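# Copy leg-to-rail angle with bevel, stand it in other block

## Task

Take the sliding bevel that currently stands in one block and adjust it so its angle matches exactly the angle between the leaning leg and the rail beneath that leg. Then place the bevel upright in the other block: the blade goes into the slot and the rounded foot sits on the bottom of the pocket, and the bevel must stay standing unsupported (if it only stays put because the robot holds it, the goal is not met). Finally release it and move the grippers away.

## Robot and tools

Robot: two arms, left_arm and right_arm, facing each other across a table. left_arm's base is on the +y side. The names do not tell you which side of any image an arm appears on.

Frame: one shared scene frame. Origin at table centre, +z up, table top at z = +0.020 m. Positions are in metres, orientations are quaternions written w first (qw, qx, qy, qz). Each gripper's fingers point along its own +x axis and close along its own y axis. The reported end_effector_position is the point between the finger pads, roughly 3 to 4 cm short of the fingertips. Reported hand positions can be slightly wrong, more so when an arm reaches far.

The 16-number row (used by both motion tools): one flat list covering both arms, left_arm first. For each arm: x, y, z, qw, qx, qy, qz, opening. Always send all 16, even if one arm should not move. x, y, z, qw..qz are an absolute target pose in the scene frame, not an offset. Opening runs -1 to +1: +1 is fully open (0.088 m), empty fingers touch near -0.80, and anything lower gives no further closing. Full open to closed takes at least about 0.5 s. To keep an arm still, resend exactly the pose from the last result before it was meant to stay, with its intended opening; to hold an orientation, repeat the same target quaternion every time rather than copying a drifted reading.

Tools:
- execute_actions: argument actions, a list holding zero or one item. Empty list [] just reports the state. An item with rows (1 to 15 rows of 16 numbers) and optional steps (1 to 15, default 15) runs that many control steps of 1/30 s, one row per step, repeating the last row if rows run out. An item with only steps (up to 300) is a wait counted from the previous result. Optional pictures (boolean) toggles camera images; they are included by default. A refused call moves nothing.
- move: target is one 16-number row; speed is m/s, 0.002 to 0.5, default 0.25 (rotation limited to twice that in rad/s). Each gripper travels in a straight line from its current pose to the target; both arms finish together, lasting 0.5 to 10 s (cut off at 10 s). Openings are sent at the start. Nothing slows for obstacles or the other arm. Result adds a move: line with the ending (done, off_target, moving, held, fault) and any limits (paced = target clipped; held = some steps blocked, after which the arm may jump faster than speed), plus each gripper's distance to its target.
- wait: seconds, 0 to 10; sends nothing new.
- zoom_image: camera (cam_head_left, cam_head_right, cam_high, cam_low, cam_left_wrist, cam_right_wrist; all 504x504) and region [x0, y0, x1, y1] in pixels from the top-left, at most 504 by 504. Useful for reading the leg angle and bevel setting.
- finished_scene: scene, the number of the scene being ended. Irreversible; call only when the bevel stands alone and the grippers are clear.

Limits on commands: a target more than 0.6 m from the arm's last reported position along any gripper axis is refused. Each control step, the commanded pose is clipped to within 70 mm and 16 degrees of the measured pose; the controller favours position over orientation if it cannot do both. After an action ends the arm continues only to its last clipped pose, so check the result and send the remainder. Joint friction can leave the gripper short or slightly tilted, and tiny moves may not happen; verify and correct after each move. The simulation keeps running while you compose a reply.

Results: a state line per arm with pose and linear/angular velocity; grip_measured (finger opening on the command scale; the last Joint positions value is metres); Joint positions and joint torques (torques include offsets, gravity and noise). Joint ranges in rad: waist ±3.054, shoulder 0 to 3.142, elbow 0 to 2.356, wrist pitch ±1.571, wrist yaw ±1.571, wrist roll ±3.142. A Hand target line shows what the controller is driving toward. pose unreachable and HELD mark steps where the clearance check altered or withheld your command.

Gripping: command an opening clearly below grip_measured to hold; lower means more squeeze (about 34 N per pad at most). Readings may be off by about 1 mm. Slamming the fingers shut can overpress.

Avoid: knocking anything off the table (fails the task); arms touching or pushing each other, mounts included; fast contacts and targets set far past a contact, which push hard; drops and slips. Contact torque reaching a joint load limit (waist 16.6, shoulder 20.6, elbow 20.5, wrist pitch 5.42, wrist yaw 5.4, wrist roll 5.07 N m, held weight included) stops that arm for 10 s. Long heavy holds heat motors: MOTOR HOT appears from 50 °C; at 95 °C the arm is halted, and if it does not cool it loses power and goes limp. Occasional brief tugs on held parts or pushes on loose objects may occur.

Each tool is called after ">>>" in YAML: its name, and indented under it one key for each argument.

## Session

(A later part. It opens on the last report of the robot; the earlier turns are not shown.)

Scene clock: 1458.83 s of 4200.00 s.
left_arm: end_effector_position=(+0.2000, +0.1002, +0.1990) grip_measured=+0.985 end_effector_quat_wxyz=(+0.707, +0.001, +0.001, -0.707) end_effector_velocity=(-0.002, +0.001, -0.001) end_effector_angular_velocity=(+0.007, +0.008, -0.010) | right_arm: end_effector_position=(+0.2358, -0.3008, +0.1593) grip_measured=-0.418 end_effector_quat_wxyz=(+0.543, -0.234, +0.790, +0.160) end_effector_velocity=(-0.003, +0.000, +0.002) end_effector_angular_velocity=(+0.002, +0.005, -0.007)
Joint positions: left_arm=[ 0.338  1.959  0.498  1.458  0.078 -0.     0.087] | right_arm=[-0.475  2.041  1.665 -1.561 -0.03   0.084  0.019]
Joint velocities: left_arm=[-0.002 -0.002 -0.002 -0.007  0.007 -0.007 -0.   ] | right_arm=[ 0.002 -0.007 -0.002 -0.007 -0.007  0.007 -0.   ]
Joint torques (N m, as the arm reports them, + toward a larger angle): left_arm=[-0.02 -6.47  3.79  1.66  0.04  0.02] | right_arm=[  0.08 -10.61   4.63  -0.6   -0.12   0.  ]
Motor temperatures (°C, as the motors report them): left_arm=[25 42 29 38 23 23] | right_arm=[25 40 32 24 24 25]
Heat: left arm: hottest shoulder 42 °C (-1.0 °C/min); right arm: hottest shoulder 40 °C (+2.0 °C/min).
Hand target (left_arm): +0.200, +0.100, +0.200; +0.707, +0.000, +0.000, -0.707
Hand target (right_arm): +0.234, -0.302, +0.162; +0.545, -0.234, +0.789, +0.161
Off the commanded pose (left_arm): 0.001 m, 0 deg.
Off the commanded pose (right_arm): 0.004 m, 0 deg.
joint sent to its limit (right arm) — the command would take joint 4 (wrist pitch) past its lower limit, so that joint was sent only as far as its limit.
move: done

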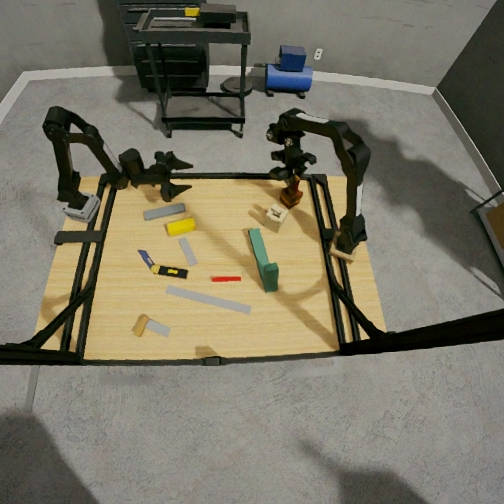

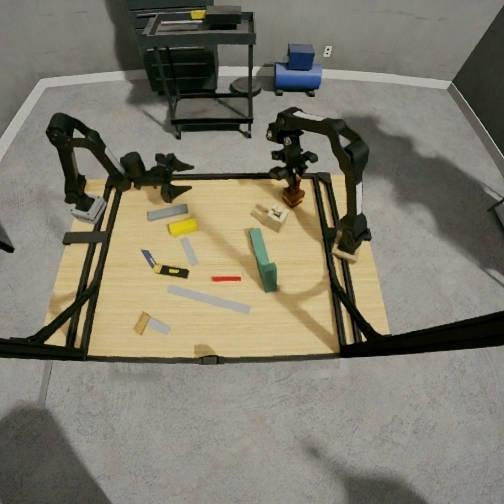

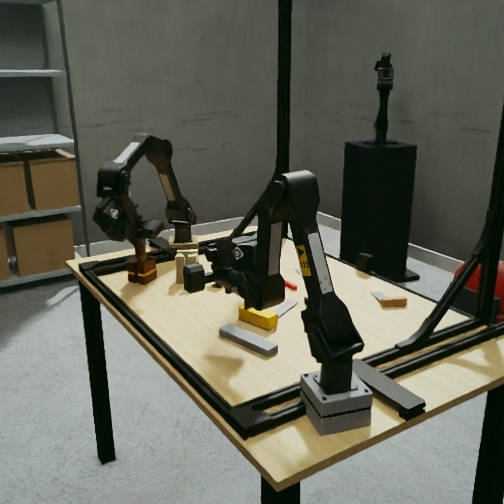

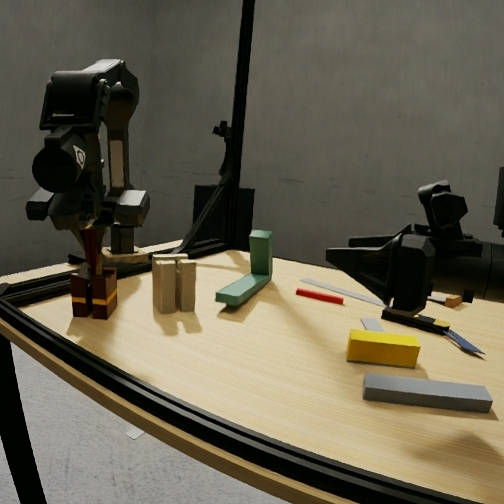

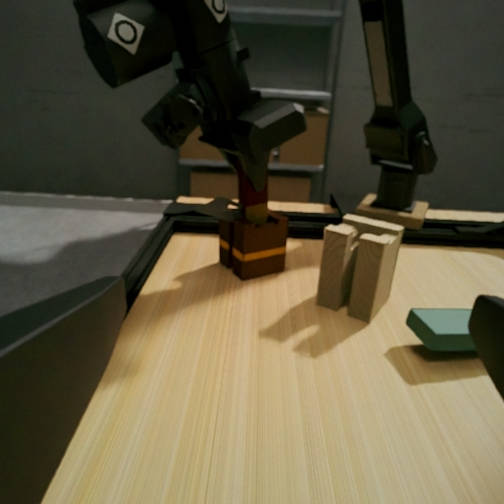

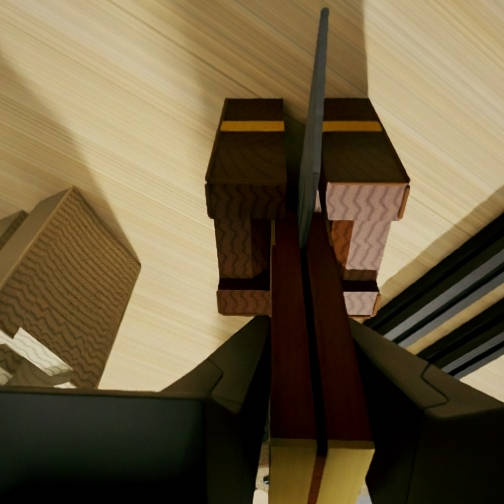

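>>> move:
  target: [0.2,0.10,0.2,0.707,0,0,-0.707,1, 0.2325,-0.3028,0.164, 0.5500,-0.2327,0.7854,0.1629, -0.62]
  speed: 0.008

Scene clock: 1481.33 s of 4200.00 s.
left_arm: end_effector_position=(+0.2000, +0.1002, +0.1990) grip_measured=+0.985 end_effector_quat_wxyz=(+0.707, +0.001, +0.001, -0.707) end_effector_velocity=(+0.000, +0.001, -0.005) end_effector_angular_velocity=(+0.022, +0.009, +0.005) | right_arm: end_effector_position=(+0.2341, -0.3022, +0.1597) grip_measured=-0.418 end_effector_quat_wxyz=(+0.545, -0.234, +0.789, +0.161) end_effector_velocity=(-0.002, +0.002, +0.000) end_effector_angular_velocity=(+0.023, +0.008, -0.003)
Joint positions: left_arm=[ 0.338  1.959  0.498  1.458  0.078 -0.     0.087] | right_arm=[-0.475  2.028  1.65  -1.553 -0.03   0.084  0.019]
Joint velocities: left_arm=[-0.002 -0.002 -0.002 -0.022 -0.007 -0.007 -0.   ] | right_arm=[-0.002 -0.007 -0.007  0.007 -0.022 -0.007 -0.   ]
Joint torques (N m, as the arm reports them, + toward a larger angle): left_arm=[-0.01 -6.47  3.77  1.66  0.04  0.02] | right_arm=[  0.11 -11.48   4.32  -0.34  -0.06   0.03]
Motor temperatures (°C, as the motors report them): left_arm=[25 42 29 39 23 23] | right_arm=[25 43 31 24 24 25]
Heat: left arm: hottest shoulder 42 °C (-1.0 °C/min); right arm: hottest shoulder 43 °C (+4.0 °C/min).
Hand target (left_arm): +0.200, +0.100, +0.200; +0.707, -0.000, -0.000, -0.707
Hand target (right_arm): +0.233, -0.303, +0.164; +0.550, -0.233, +0.785, +0.163
Off the commanded pose (left_arm): 0.001 m, 0 deg.
Off the commanded pose (right_arm): 0.005 m, 1 deg.
move: done

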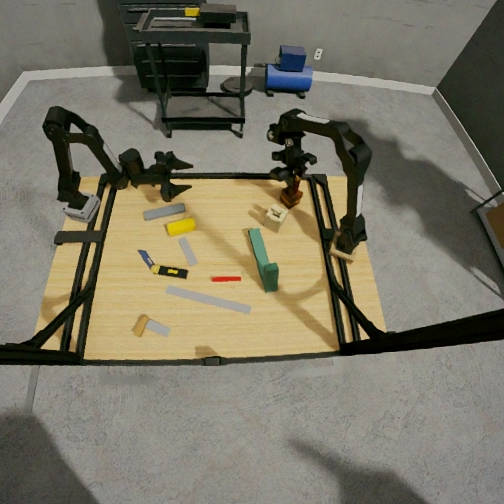

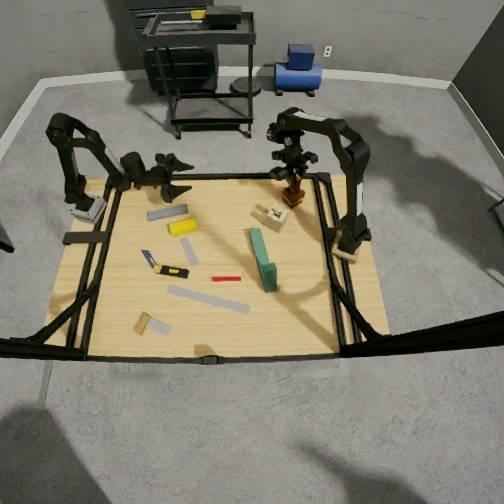

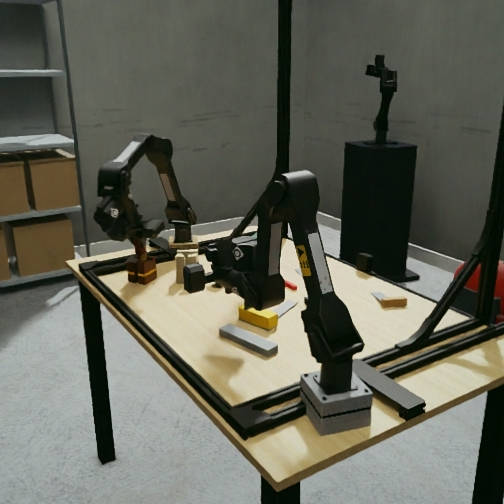

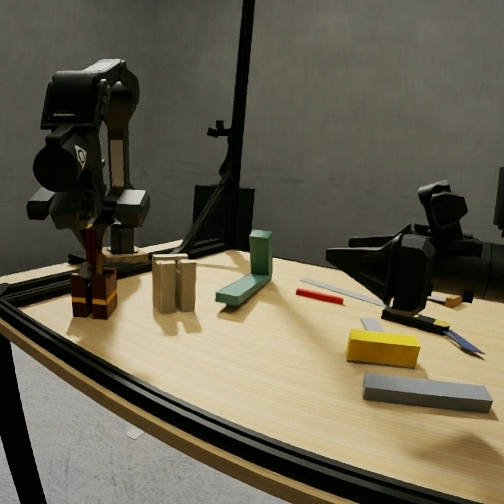

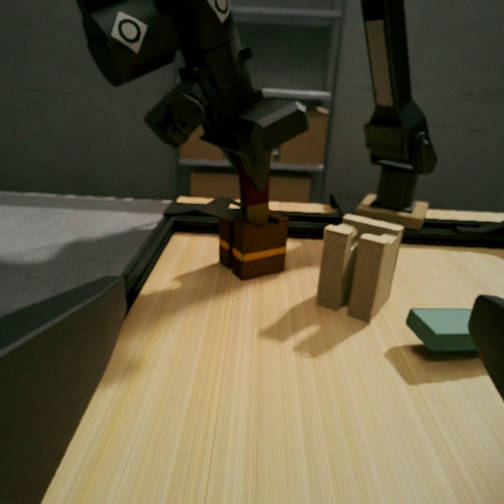

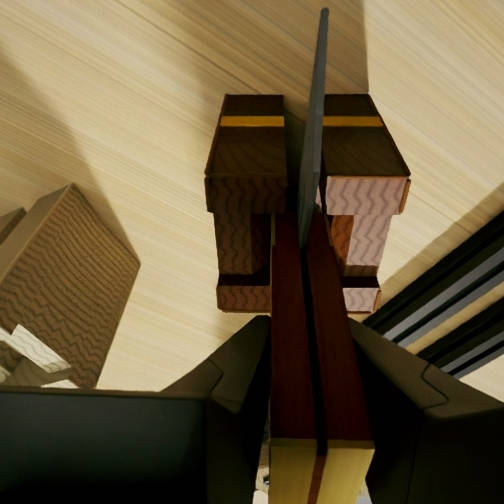

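>>> move:
  target: [0.09,0.02,0.19,0.8067,0.0996,0.1422,-0.5649,1, 0.2348,-0.3018,0.161, 0.5466,-0.2334,0.7878,0.1619, -0.62]
  speed: 0.1

>>> zoom_image:
  camera: "cam_left_wrist"
  region: [150,60,350,260]

Scene clock: 1530.80 s of 4200.00 s.
left_arm: end_effector_position=(+0.0919, +0.0226, +0.1911) grip_measured=+0.985 end_effector_quat_wxyz=(+0.807, +0.100, +0.140, -0.565) end_effector_velocity=(+0.000, +0.002, -0.007) end_effector_angular_velocity=(+0.035, +0.001, +0.012) | right_arm: end_effector_position=(+0.2333, -0.3026, +0.1608) grip_measured=-0.418 end_effector_quat_wxyz=(+0.546, -0.234, +0.788, +0.161) end_effector_velocity=(-0.002, -0.001, +0.001) end_effector_angular_velocity=(+0.003, +0.011, +0.002)
Joint positions: left_arm=[-0.092  2.022  1.1    0.482 -0.653 -0.275  0.087] | right_arm=[-0.474  2.021  1.645 -1.552 -0.031  0.084  0.019]
Joint velocities: left_arm=[-0.002  0.007  0.012 -0.051 -0.007 -0.022  0.   ] | right_arm=[-0.002 -0.002 -0.002 -0.007 -0.007 -0.007 -0.   ]
Joint torques (N m, as the arm reports them, + toward a larger angle): left_arm=[-0.33 -7.81  7.13  1.29 -0.28 -0.18] | right_arm=[-0.08 -8.37  6.51 -0.57 -0.06 -0.03]
Motor temperatures (°C, as the motors report them): left_arm=[25 42 29 39 23 23] | right_arm=[25 45 30 24 24 25]
Heat: left arm: hottest shoulder 42 °C (+0.0 °C/min); right arm: hottest shoulder 45 °C (+3.0 °C/min).
Hand target (left_arm): +0.090, +0.021, +0.190; +0.808, +0.099, +0.141, -0.564
Hand target (right_arm): +0.235, -0.302, +0.161; +0.546, -0.233, +0.788, +0.162
Off the commanded pose (left_arm): 0.003 m, 0 deg.
Off the commanded pose (right_arm): 0.002 m, 0 deg.
move: done

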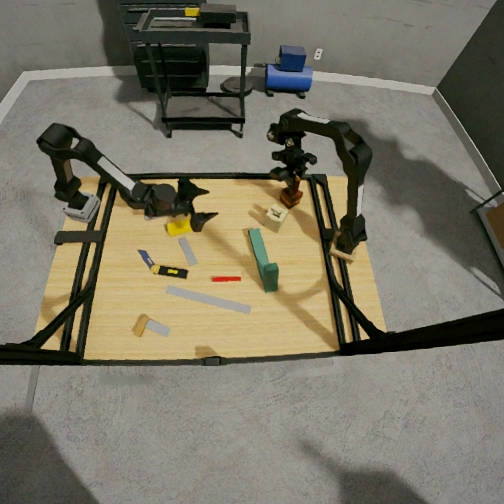

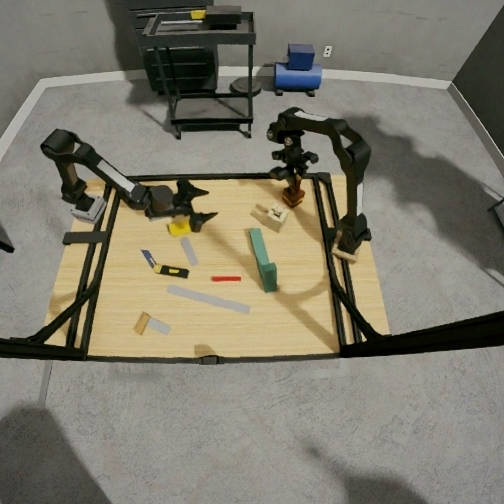

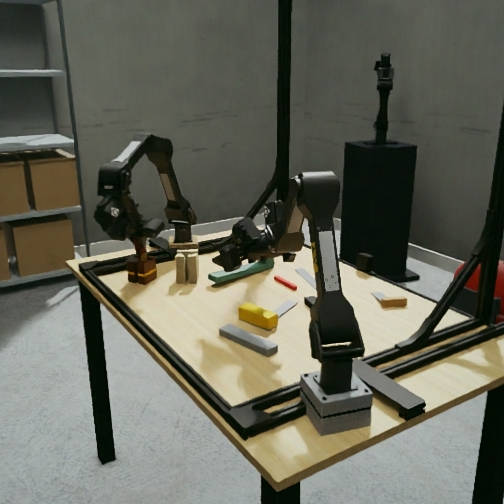

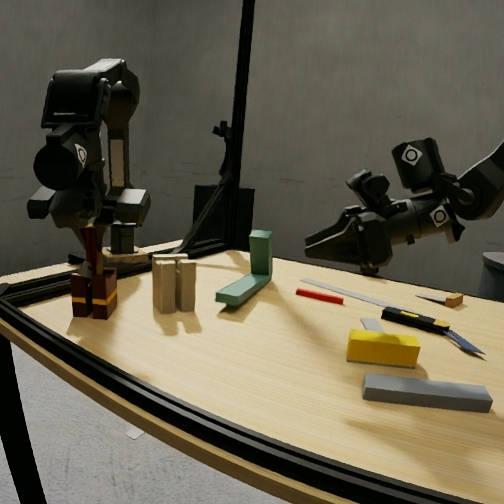

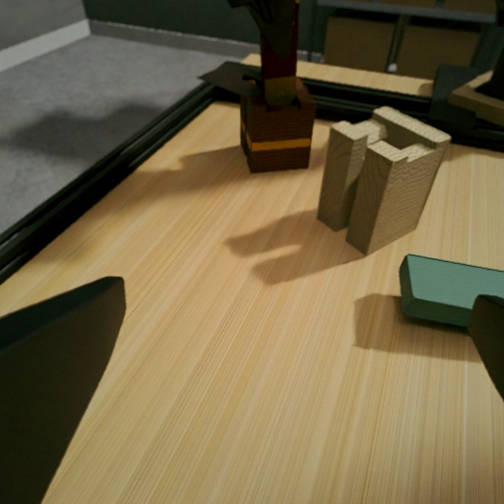

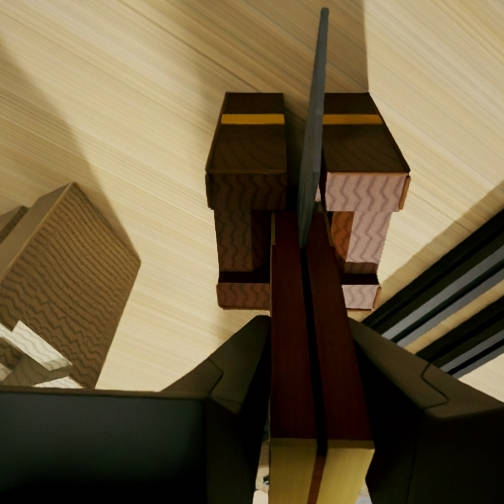

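Region (150, 60, 350, 260) of cam_left_wrist's 504x504 image, scaled by 2.520, with more detail than that image has.

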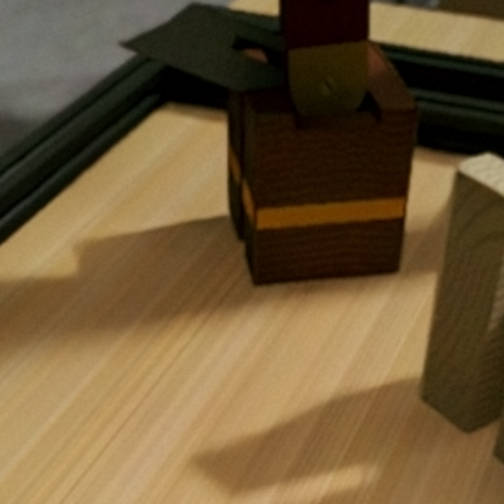

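>>> zoom_image:
  camera: "cam_left_wrist"
  region: [195,55,325,135]

Region (195, 55, 325, 135) of cam_left_wrist's 504x504 image, scaled by 3.877, with more detail than that image has; it fills the top 310 rows of this view, and the rest is white.

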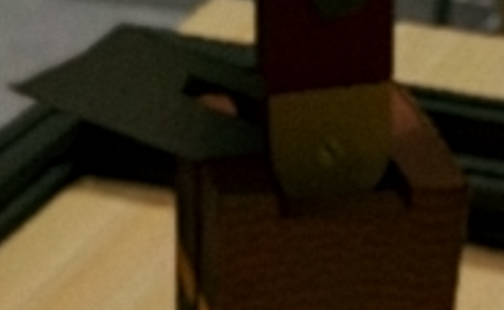

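>>> zoom_image:
  camera: "cam_left_wrist"
  region: [320,100,460,190]

>>> zoom_image:
  camera: "cam_right_wrist"
  region: [230,170,390,300]

Region (320, 100, 460, 190) of cam_left_wrist's 504x504 image, scaled by 3.600, with more detail than that image has; it fills the top 324 rows of this view, and the rest is white.

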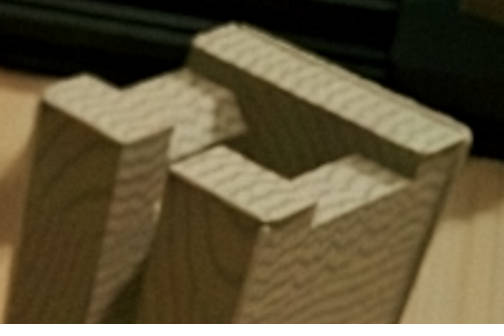

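Region (230, 170, 390, 300) of cam_right_wrist's 504x504 image, scaled by 3.150, with more detail than that image has; it fills the top 410 rows of this view, and the rest is white.

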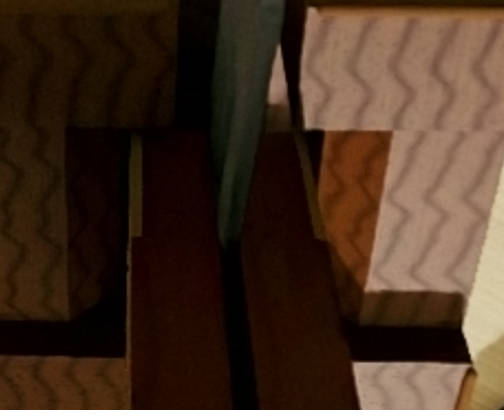

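>>> move:
  target: [0.09,0.02,0.19,0.8067,0.0996,0.1422,-0.5649,1, 0.2345,-0.3020,0.154, 0.5431,-0.2341,0.7902,0.1609, -0.62]
  speed: 0.005

>>> zoom_image:
  camera: "cam_left_wrist"
  region: [195,55,325,135]

Scene clock: 1592.27 s of 4200.00 s.
left_arm: end_effector_position=(+0.0911, +0.0220, +0.1886) grip_measured=+0.985 end_effector_quat_wxyz=(+0.807, +0.102, +0.142, -0.564) end_effector_velocity=(+0.001, +0.003, -0.005) end_effector_angular_velocity=(+0.022, -0.006, +0.007) | right_arm: end_effector_position=(+0.2352, -0.3012, +0.1584) grip_measured=-0.418 end_effector_quat_wxyz=(+0.549, -0.233, +0.786, +0.163) end_effector_velocity=(-0.001, -0.003, -0.000) end_effector_angular_velocity=(-0.011, +0.007, +0.007)
Joint positions: left_arm=[-0.093  2.03   1.106  0.475 -0.655 -0.279  0.087] | right_arm=[-0.475  2.026  1.644 -1.54  -0.031  0.084  0.019]
Joint velocities: left_arm=[-0.002  0.002 -0.002 -0.022 -0.007 -0.007  0.   ] | right_arm=[-0.002 -0.002 -0.007 -0.007  0.007 -0.007  0.   ]
Joint torques (N m, as the arm reports them, + toward a larger angle): left_arm=[-0.06 -8.6   6.91  1.29 -0.11 -0.07] | right_arm=[-0.06 -7.78  4.73 -0.21 -0.07 -0.04]
Motor temperatures (°C, as the motors report them): left_arm=[25 45 33 37 23 23] | right_arm=[25 42 32 24 24 25]
Heat: left arm: hottest shoulder 45 °C (+3.0 °C/min); right arm: hottest shoulder 42 °C (-3.0 °C/min).
Hand target (left_arm): +0.090, +0.020, +0.190; +0.807, +0.100, +0.142, -0.565
Hand target (right_arm): +0.235, -0.302, +0.154; +0.543, -0.234, +0.790, +0.161
Off the commanded pose (left_arm): 0.003 m, 0 deg.
Off the commanded pose (right_arm): 0.005 m, 1 deg.
move: done

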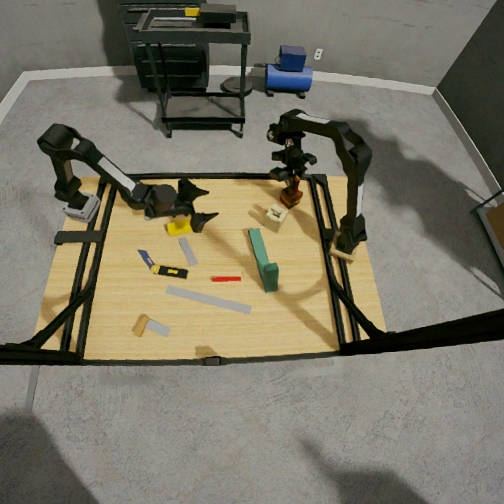

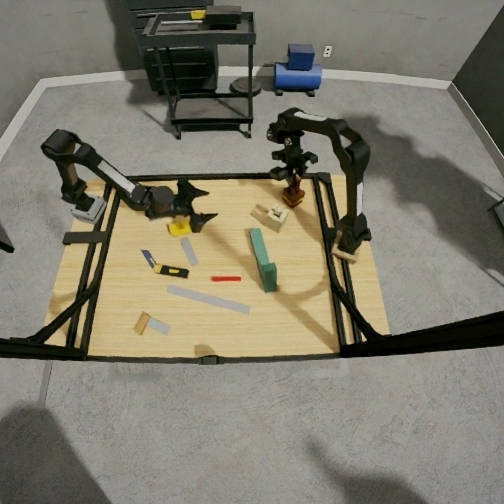

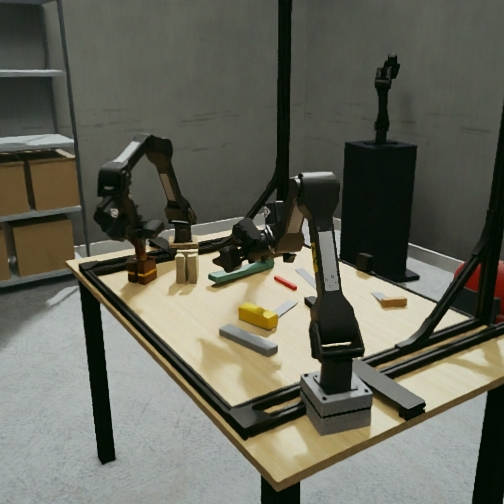

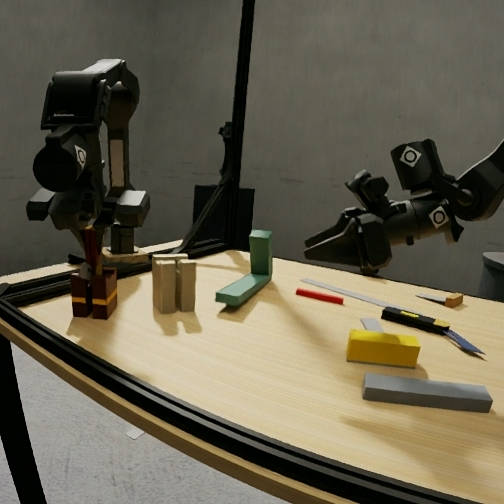

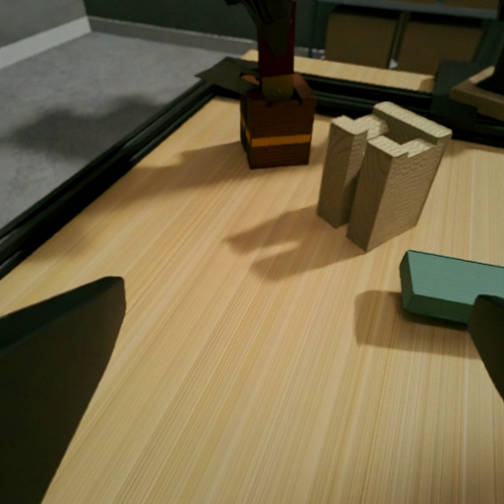

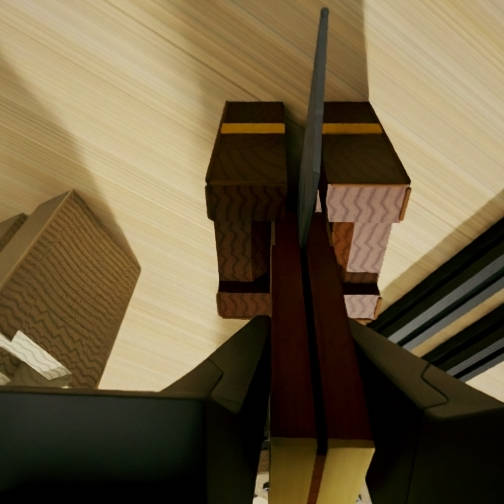

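Region (195, 55, 325, 135) of cam_left_wrist's 504x504 image, scaled by 3.877, with more detail than that image has; it fills the top 310 rows of this view, and the rest is white.

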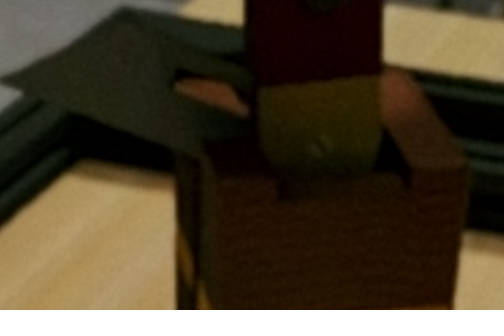

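>>> move:
  target: [0.09,0.02,0.19,0.8067,0.0996,0.1422,-0.5649,1, 0.2328,-0.3031,0.148, 0.5362,-0.2354,0.7949,0.1588, -0.62]
  speed: 0.005

>>> zoom_image:
  camera: "cam_left_wrist"
  region: [195,55,325,135]

Scene clock: 1621.23 s of 4200.00 s.
left_arm: end_effector_position=(+0.0909, +0.0215, +0.1886) grip_measured=+0.985 end_effector_quat_wxyz=(+0.807, +0.102, +0.142, -0.564) end_effector_velocity=(+0.000, +0.002, -0.001) end_effector_angular_velocity=(+0.003, +0.001, +0.007) | right_arm: end_effector_position=(+0.2342, -0.3021, +0.1529) grip_measured=-0.418 end_effector_quat_wxyz=(+0.544, -0.234, +0.790, +0.161) end_effector_velocity=(-0.001, -0.000, +0.002) end_effector_angular_velocity=(+0.015, +0.013, +0.029)
Joint positions: left_arm=[-0.093  2.031  1.108  0.474 -0.654 -0.28   0.087] | right_arm=[-0.475  2.035  1.631 -1.531 -0.031  0.083  0.019]
Joint velocities: left_arm=[-0.002 -0.002 -0.002 -0.007 -0.007 -0.007 -0.   ] | right_arm=[-0.002 -0.002  0.002 -0.007 -0.007 -0.037 -0.   ]
Joint torques (N m, as the arm reports them, + toward a larger angle): left_arm=[-0.03 -8.84  6.72  1.36 -0.12 -0.04] | right_arm=[-0.05 -7.55  4.4  -0.37 -0.13 -0.04]
Motor temperatures (°C, as the motors report them): left_arm=[25 46 33 36 23 23] | right_arm=[25 41 30 24 24 25]
Heat: left arm: hottest shoulder 46 °C (+2.0 °C/min); right arm: hottest shoulder 41 °C (-1.0 °C/min).
Hand target (left_arm): +0.090, +0.020, +0.190; +0.807, +0.099, +0.142, -0.565
Hand target (right_arm): +0.233, -0.303, +0.148; +0.536, -0.235, +0.795, +0.159
Off the commanded pose (left_arm): 0.002 m, 0 deg.
Off the commanded pose (right_arm): 0.005 m, 1 deg.
move: done

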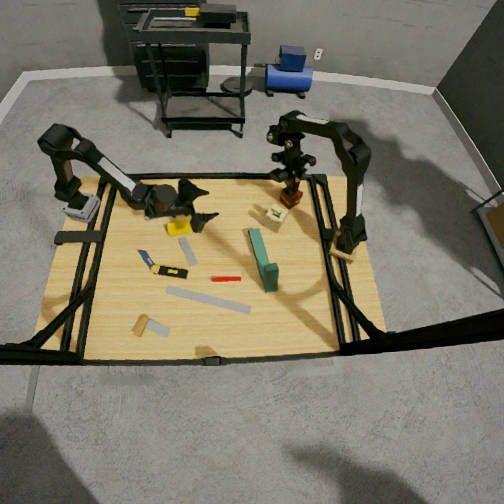

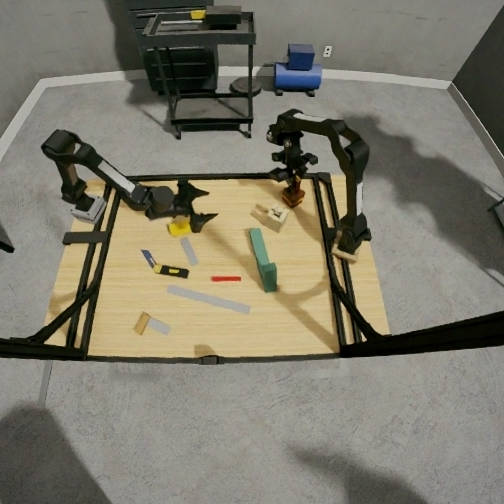

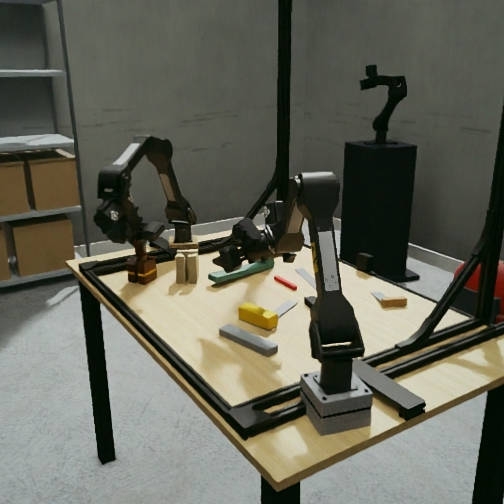

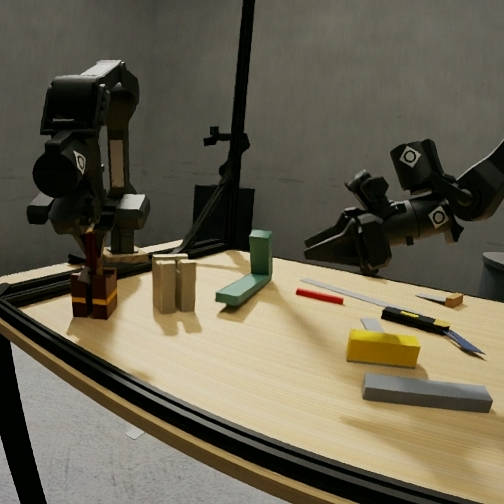

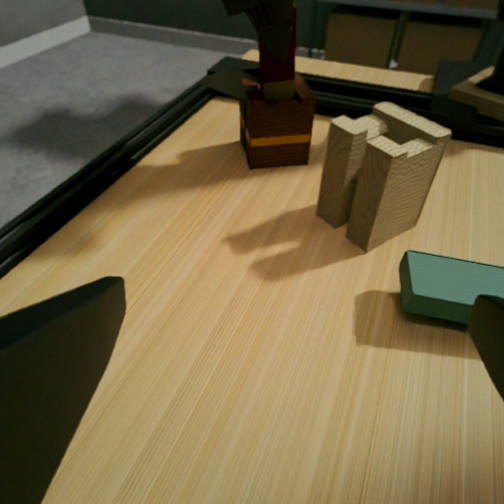

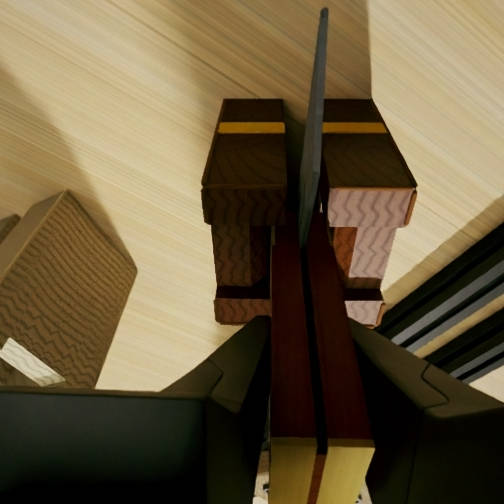

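Region (195, 55, 325, 135) of cam_left_wrist's 504x504 image, scaled by 3.877, with more detail than that image has; it fills the top 310 rows of this view, and the rest is white.

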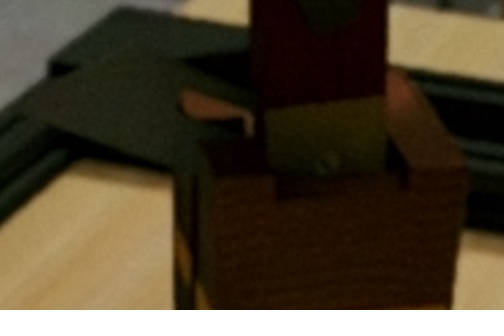

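>>> move:
  target: [0.09,0.02,0.19,0.8067,0.0996,0.1422,-0.5649,1, 0.2325,-0.3033,0.141, 0.5362,-0.2354,0.7949,0.1588, -0.62]
  speed: 0.005

>>> zoom_image:
  camera: "cam_left_wrist"
  region: [195,55,325,135]

Scene clock: 1628.33 s of 4200.00 s.
left_arm: end_effector_position=(+0.0908, +0.0215, +0.1885) grip_measured=+0.985 end_effector_quat_wxyz=(+0.807, +0.102, +0.142, -0.564) end_effector_velocity=(+0.001, -0.000, +0.002) end_effector_angular_velocity=(-0.013, +0.000, +0.020) | right_arm: end_effector_position=(+0.2338, -0.3025, +0.1502) grip_measured=-0.418 end_effector_quat_wxyz=(+0.543, -0.234, +0.790, +0.160) end_effector_velocity=(-0.004, -0.003, +0.002) end_effector_angular_velocity=(-0.006, +0.023, +0.002)
Joint positions: left_arm=[-0.093  2.031  1.109  0.474 -0.654 -0.28   0.087] | right_arm=[-0.475  2.035  1.621 -1.521 -0.031  0.083  0.019]
Joint velocities: left_arm=[-0.002  0.002  0.002  0.007 -0.022 -0.007 -0.   ] | right_arm=[-0.002 -0.002 -0.002 -0.022 -0.007 -0.007 -0.   ]
Joint torques (N m, as the arm reports them, + toward a larger angle): left_arm=[-0.06 -8.85  6.66  1.35 -0.13 -0.04] | right_arm=[-0.02 -7.2   2.87  0.73 -0.13 -0.04]
Motor temperatures (°C, as the motors report them): left_arm=[25 46 33 36 23 23] | right_arm=[25 41 30 24 24 25]
Heat: left arm: hottest shoulder 46 °C (+2.0 °C/min); right arm: hottest shoulder 41 °C (-1.0 °C/min).
Hand target (left_arm): +0.090, +0.020, +0.190; +0.807, +0.100, +0.142, -0.565
Hand target (right_arm): +0.232, -0.303, +0.141; +0.536, -0.235, +0.795, +0.159
Off the commanded pose (left_arm): 0.002 m, 0 deg.
Off the commanded pose (right_arm): 0.009 m, 1 deg.
move: off_target (right_arm)

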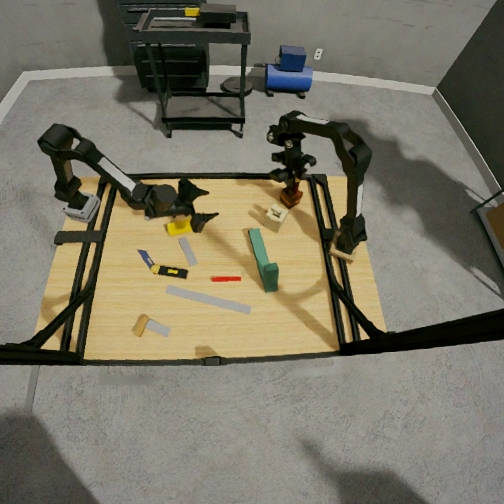

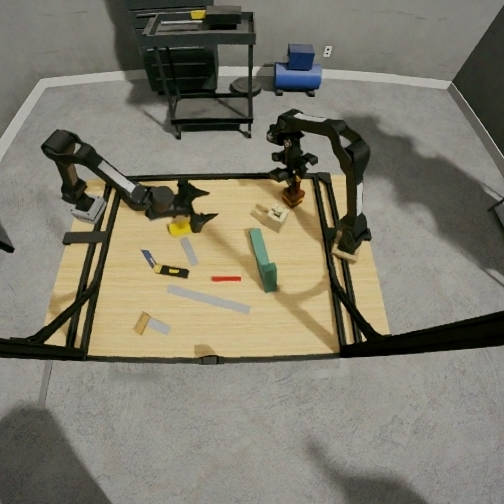

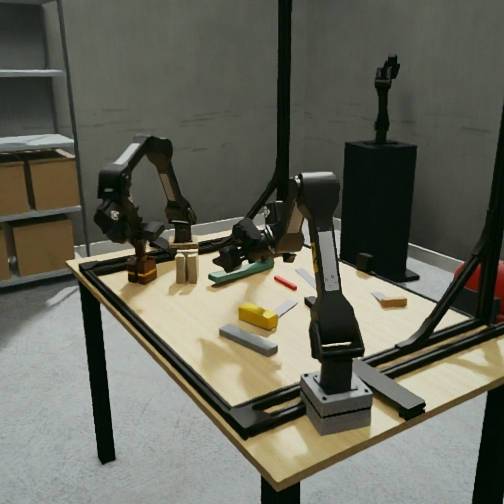

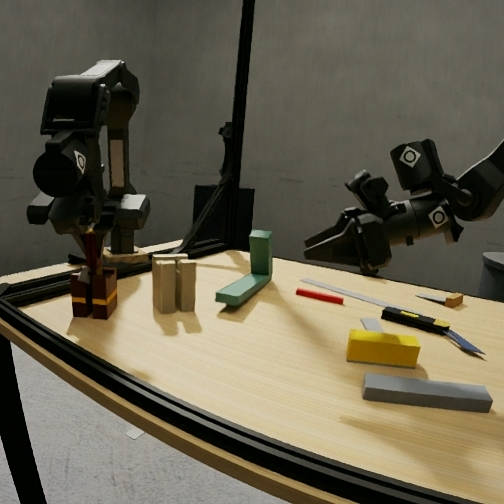

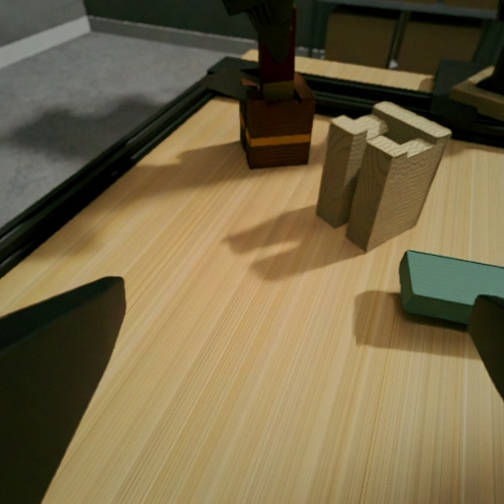

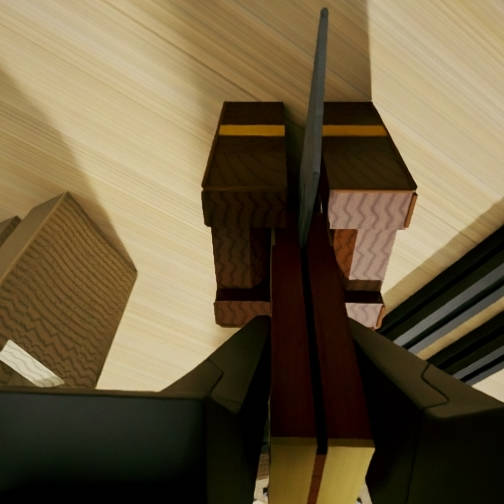

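Region (195, 55, 325, 135) of cam_left_wrist's 504x504 image, scaled by 3.877, with more detail than that image has; it fills the top 310 rows of this view, and the rest is white.

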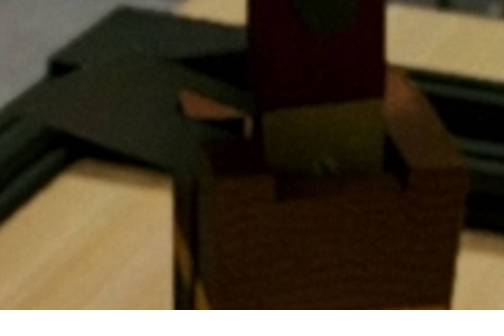

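>>> move:
  target: [0.09,0.02,0.19,0.8067,0.0996,0.1422,-0.5649,1, 0.2372,-0.3003,0.1515, 0.5397,-0.2347,0.7925,0.1598, -0.62]
  speed: 0.005

>>> zoom_image:
  camera: "cam_left_wrist"
  region: [195,35,325,135]

Scene clock: 1673.27 s of 4200.00 s.
left_arm: end_effector_position=(+0.0906, +0.0210, +0.1885) grip_measured=+0.985 end_effector_quat_wxyz=(+0.807, +0.102, +0.142, -0.564) end_effector_velocity=(-0.002, +0.001, -0.004) end_effector_angular_velocity=(+0.010, +0.005, -0.007) | right_arm: end_effector_position=(+0.2353, -0.3013, +0.1527) grip_measured=-0.418 end_effector_quat_wxyz=(+0.542, -0.235, +0.791, +0.160) end_effector_velocity=(+0.000, -0.004, +0.001) end_effector_angular_velocity=(-0.008, +0.003, +0.002)
Joint positions: left_arm=[-0.093  2.033  1.111  0.473 -0.654 -0.281  0.087] | right_arm=[-0.476  2.045  1.644 -1.539 -0.031  0.083  0.019]
Joint velocities: left_arm=[-0.002  0.002 -0.002 -0.007  0.007 -0.007 -0.   ] | right_arm=[-0.007 -0.002 -0.002 -0.007  0.007 -0.007  0.   ]
Joint torques (N m, as the arm reports them, + toward a larger angle): left_arm=[-0.03 -9.05  6.39  1.39 -0.14 -0.02] | right_arm=[-0.09 -7.66  6.82 -0.7  -0.08 -0.04]
Motor temperatures (°C, as the motors report them): left_arm=[25 47 34 36 23 23] | right_arm=[25 39 29 24 24 25]
Heat: left arm: hottest shoulder 47 °C (+1.0 °C/min); right arm: hottest shoulder 39 °C (-2.0 °C/min).
Hand target (left_arm): +0.090, +0.020, +0.190; +0.807, +0.100, +0.142, -0.565
Hand target (right_arm): +0.237, -0.300, +0.151; +0.540, -0.235, +0.793, +0.160
Off the commanded pose (left_arm): 0.002 m, 0 deg.
Off the commanded pose (right_arm): 0.002 m, 0 deg.
move: done

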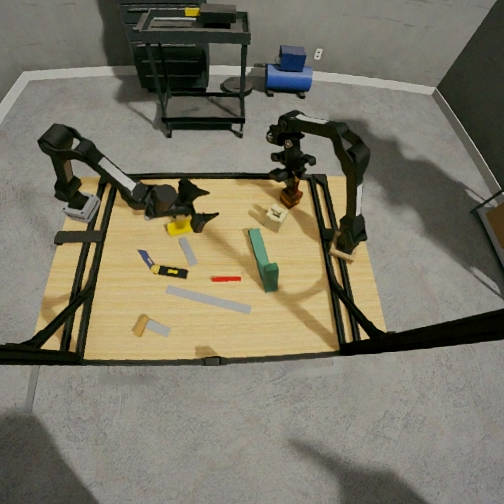

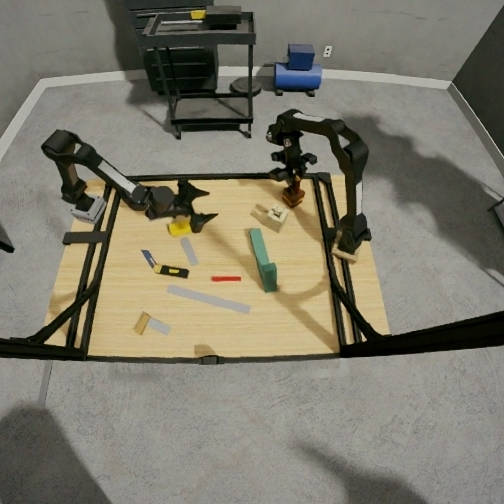

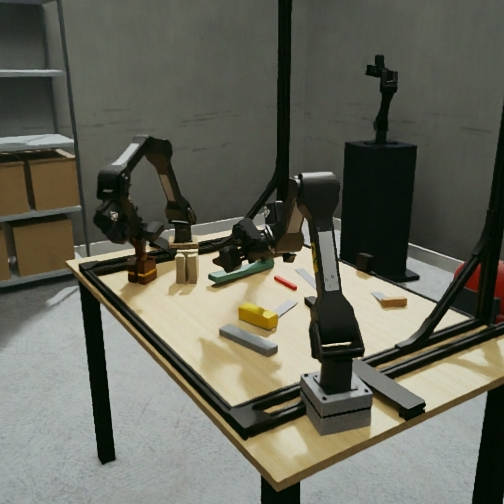

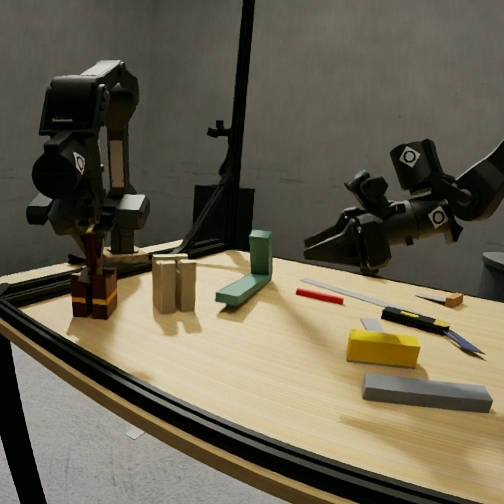

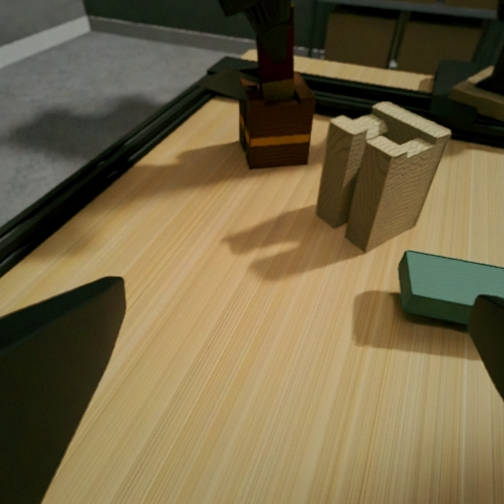

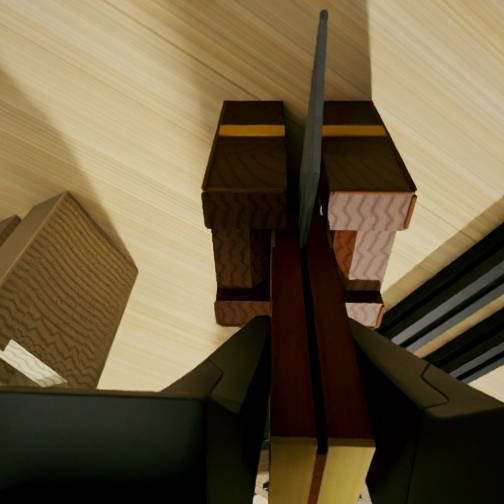

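Region (195, 35, 325, 135) of cam_left_wrist's 504x504 image, scaled by 3.877, with more detail than that image has; it fills the top 388 rows of this view, and the rest is white.

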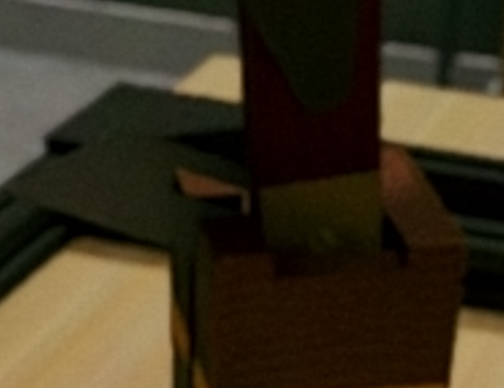

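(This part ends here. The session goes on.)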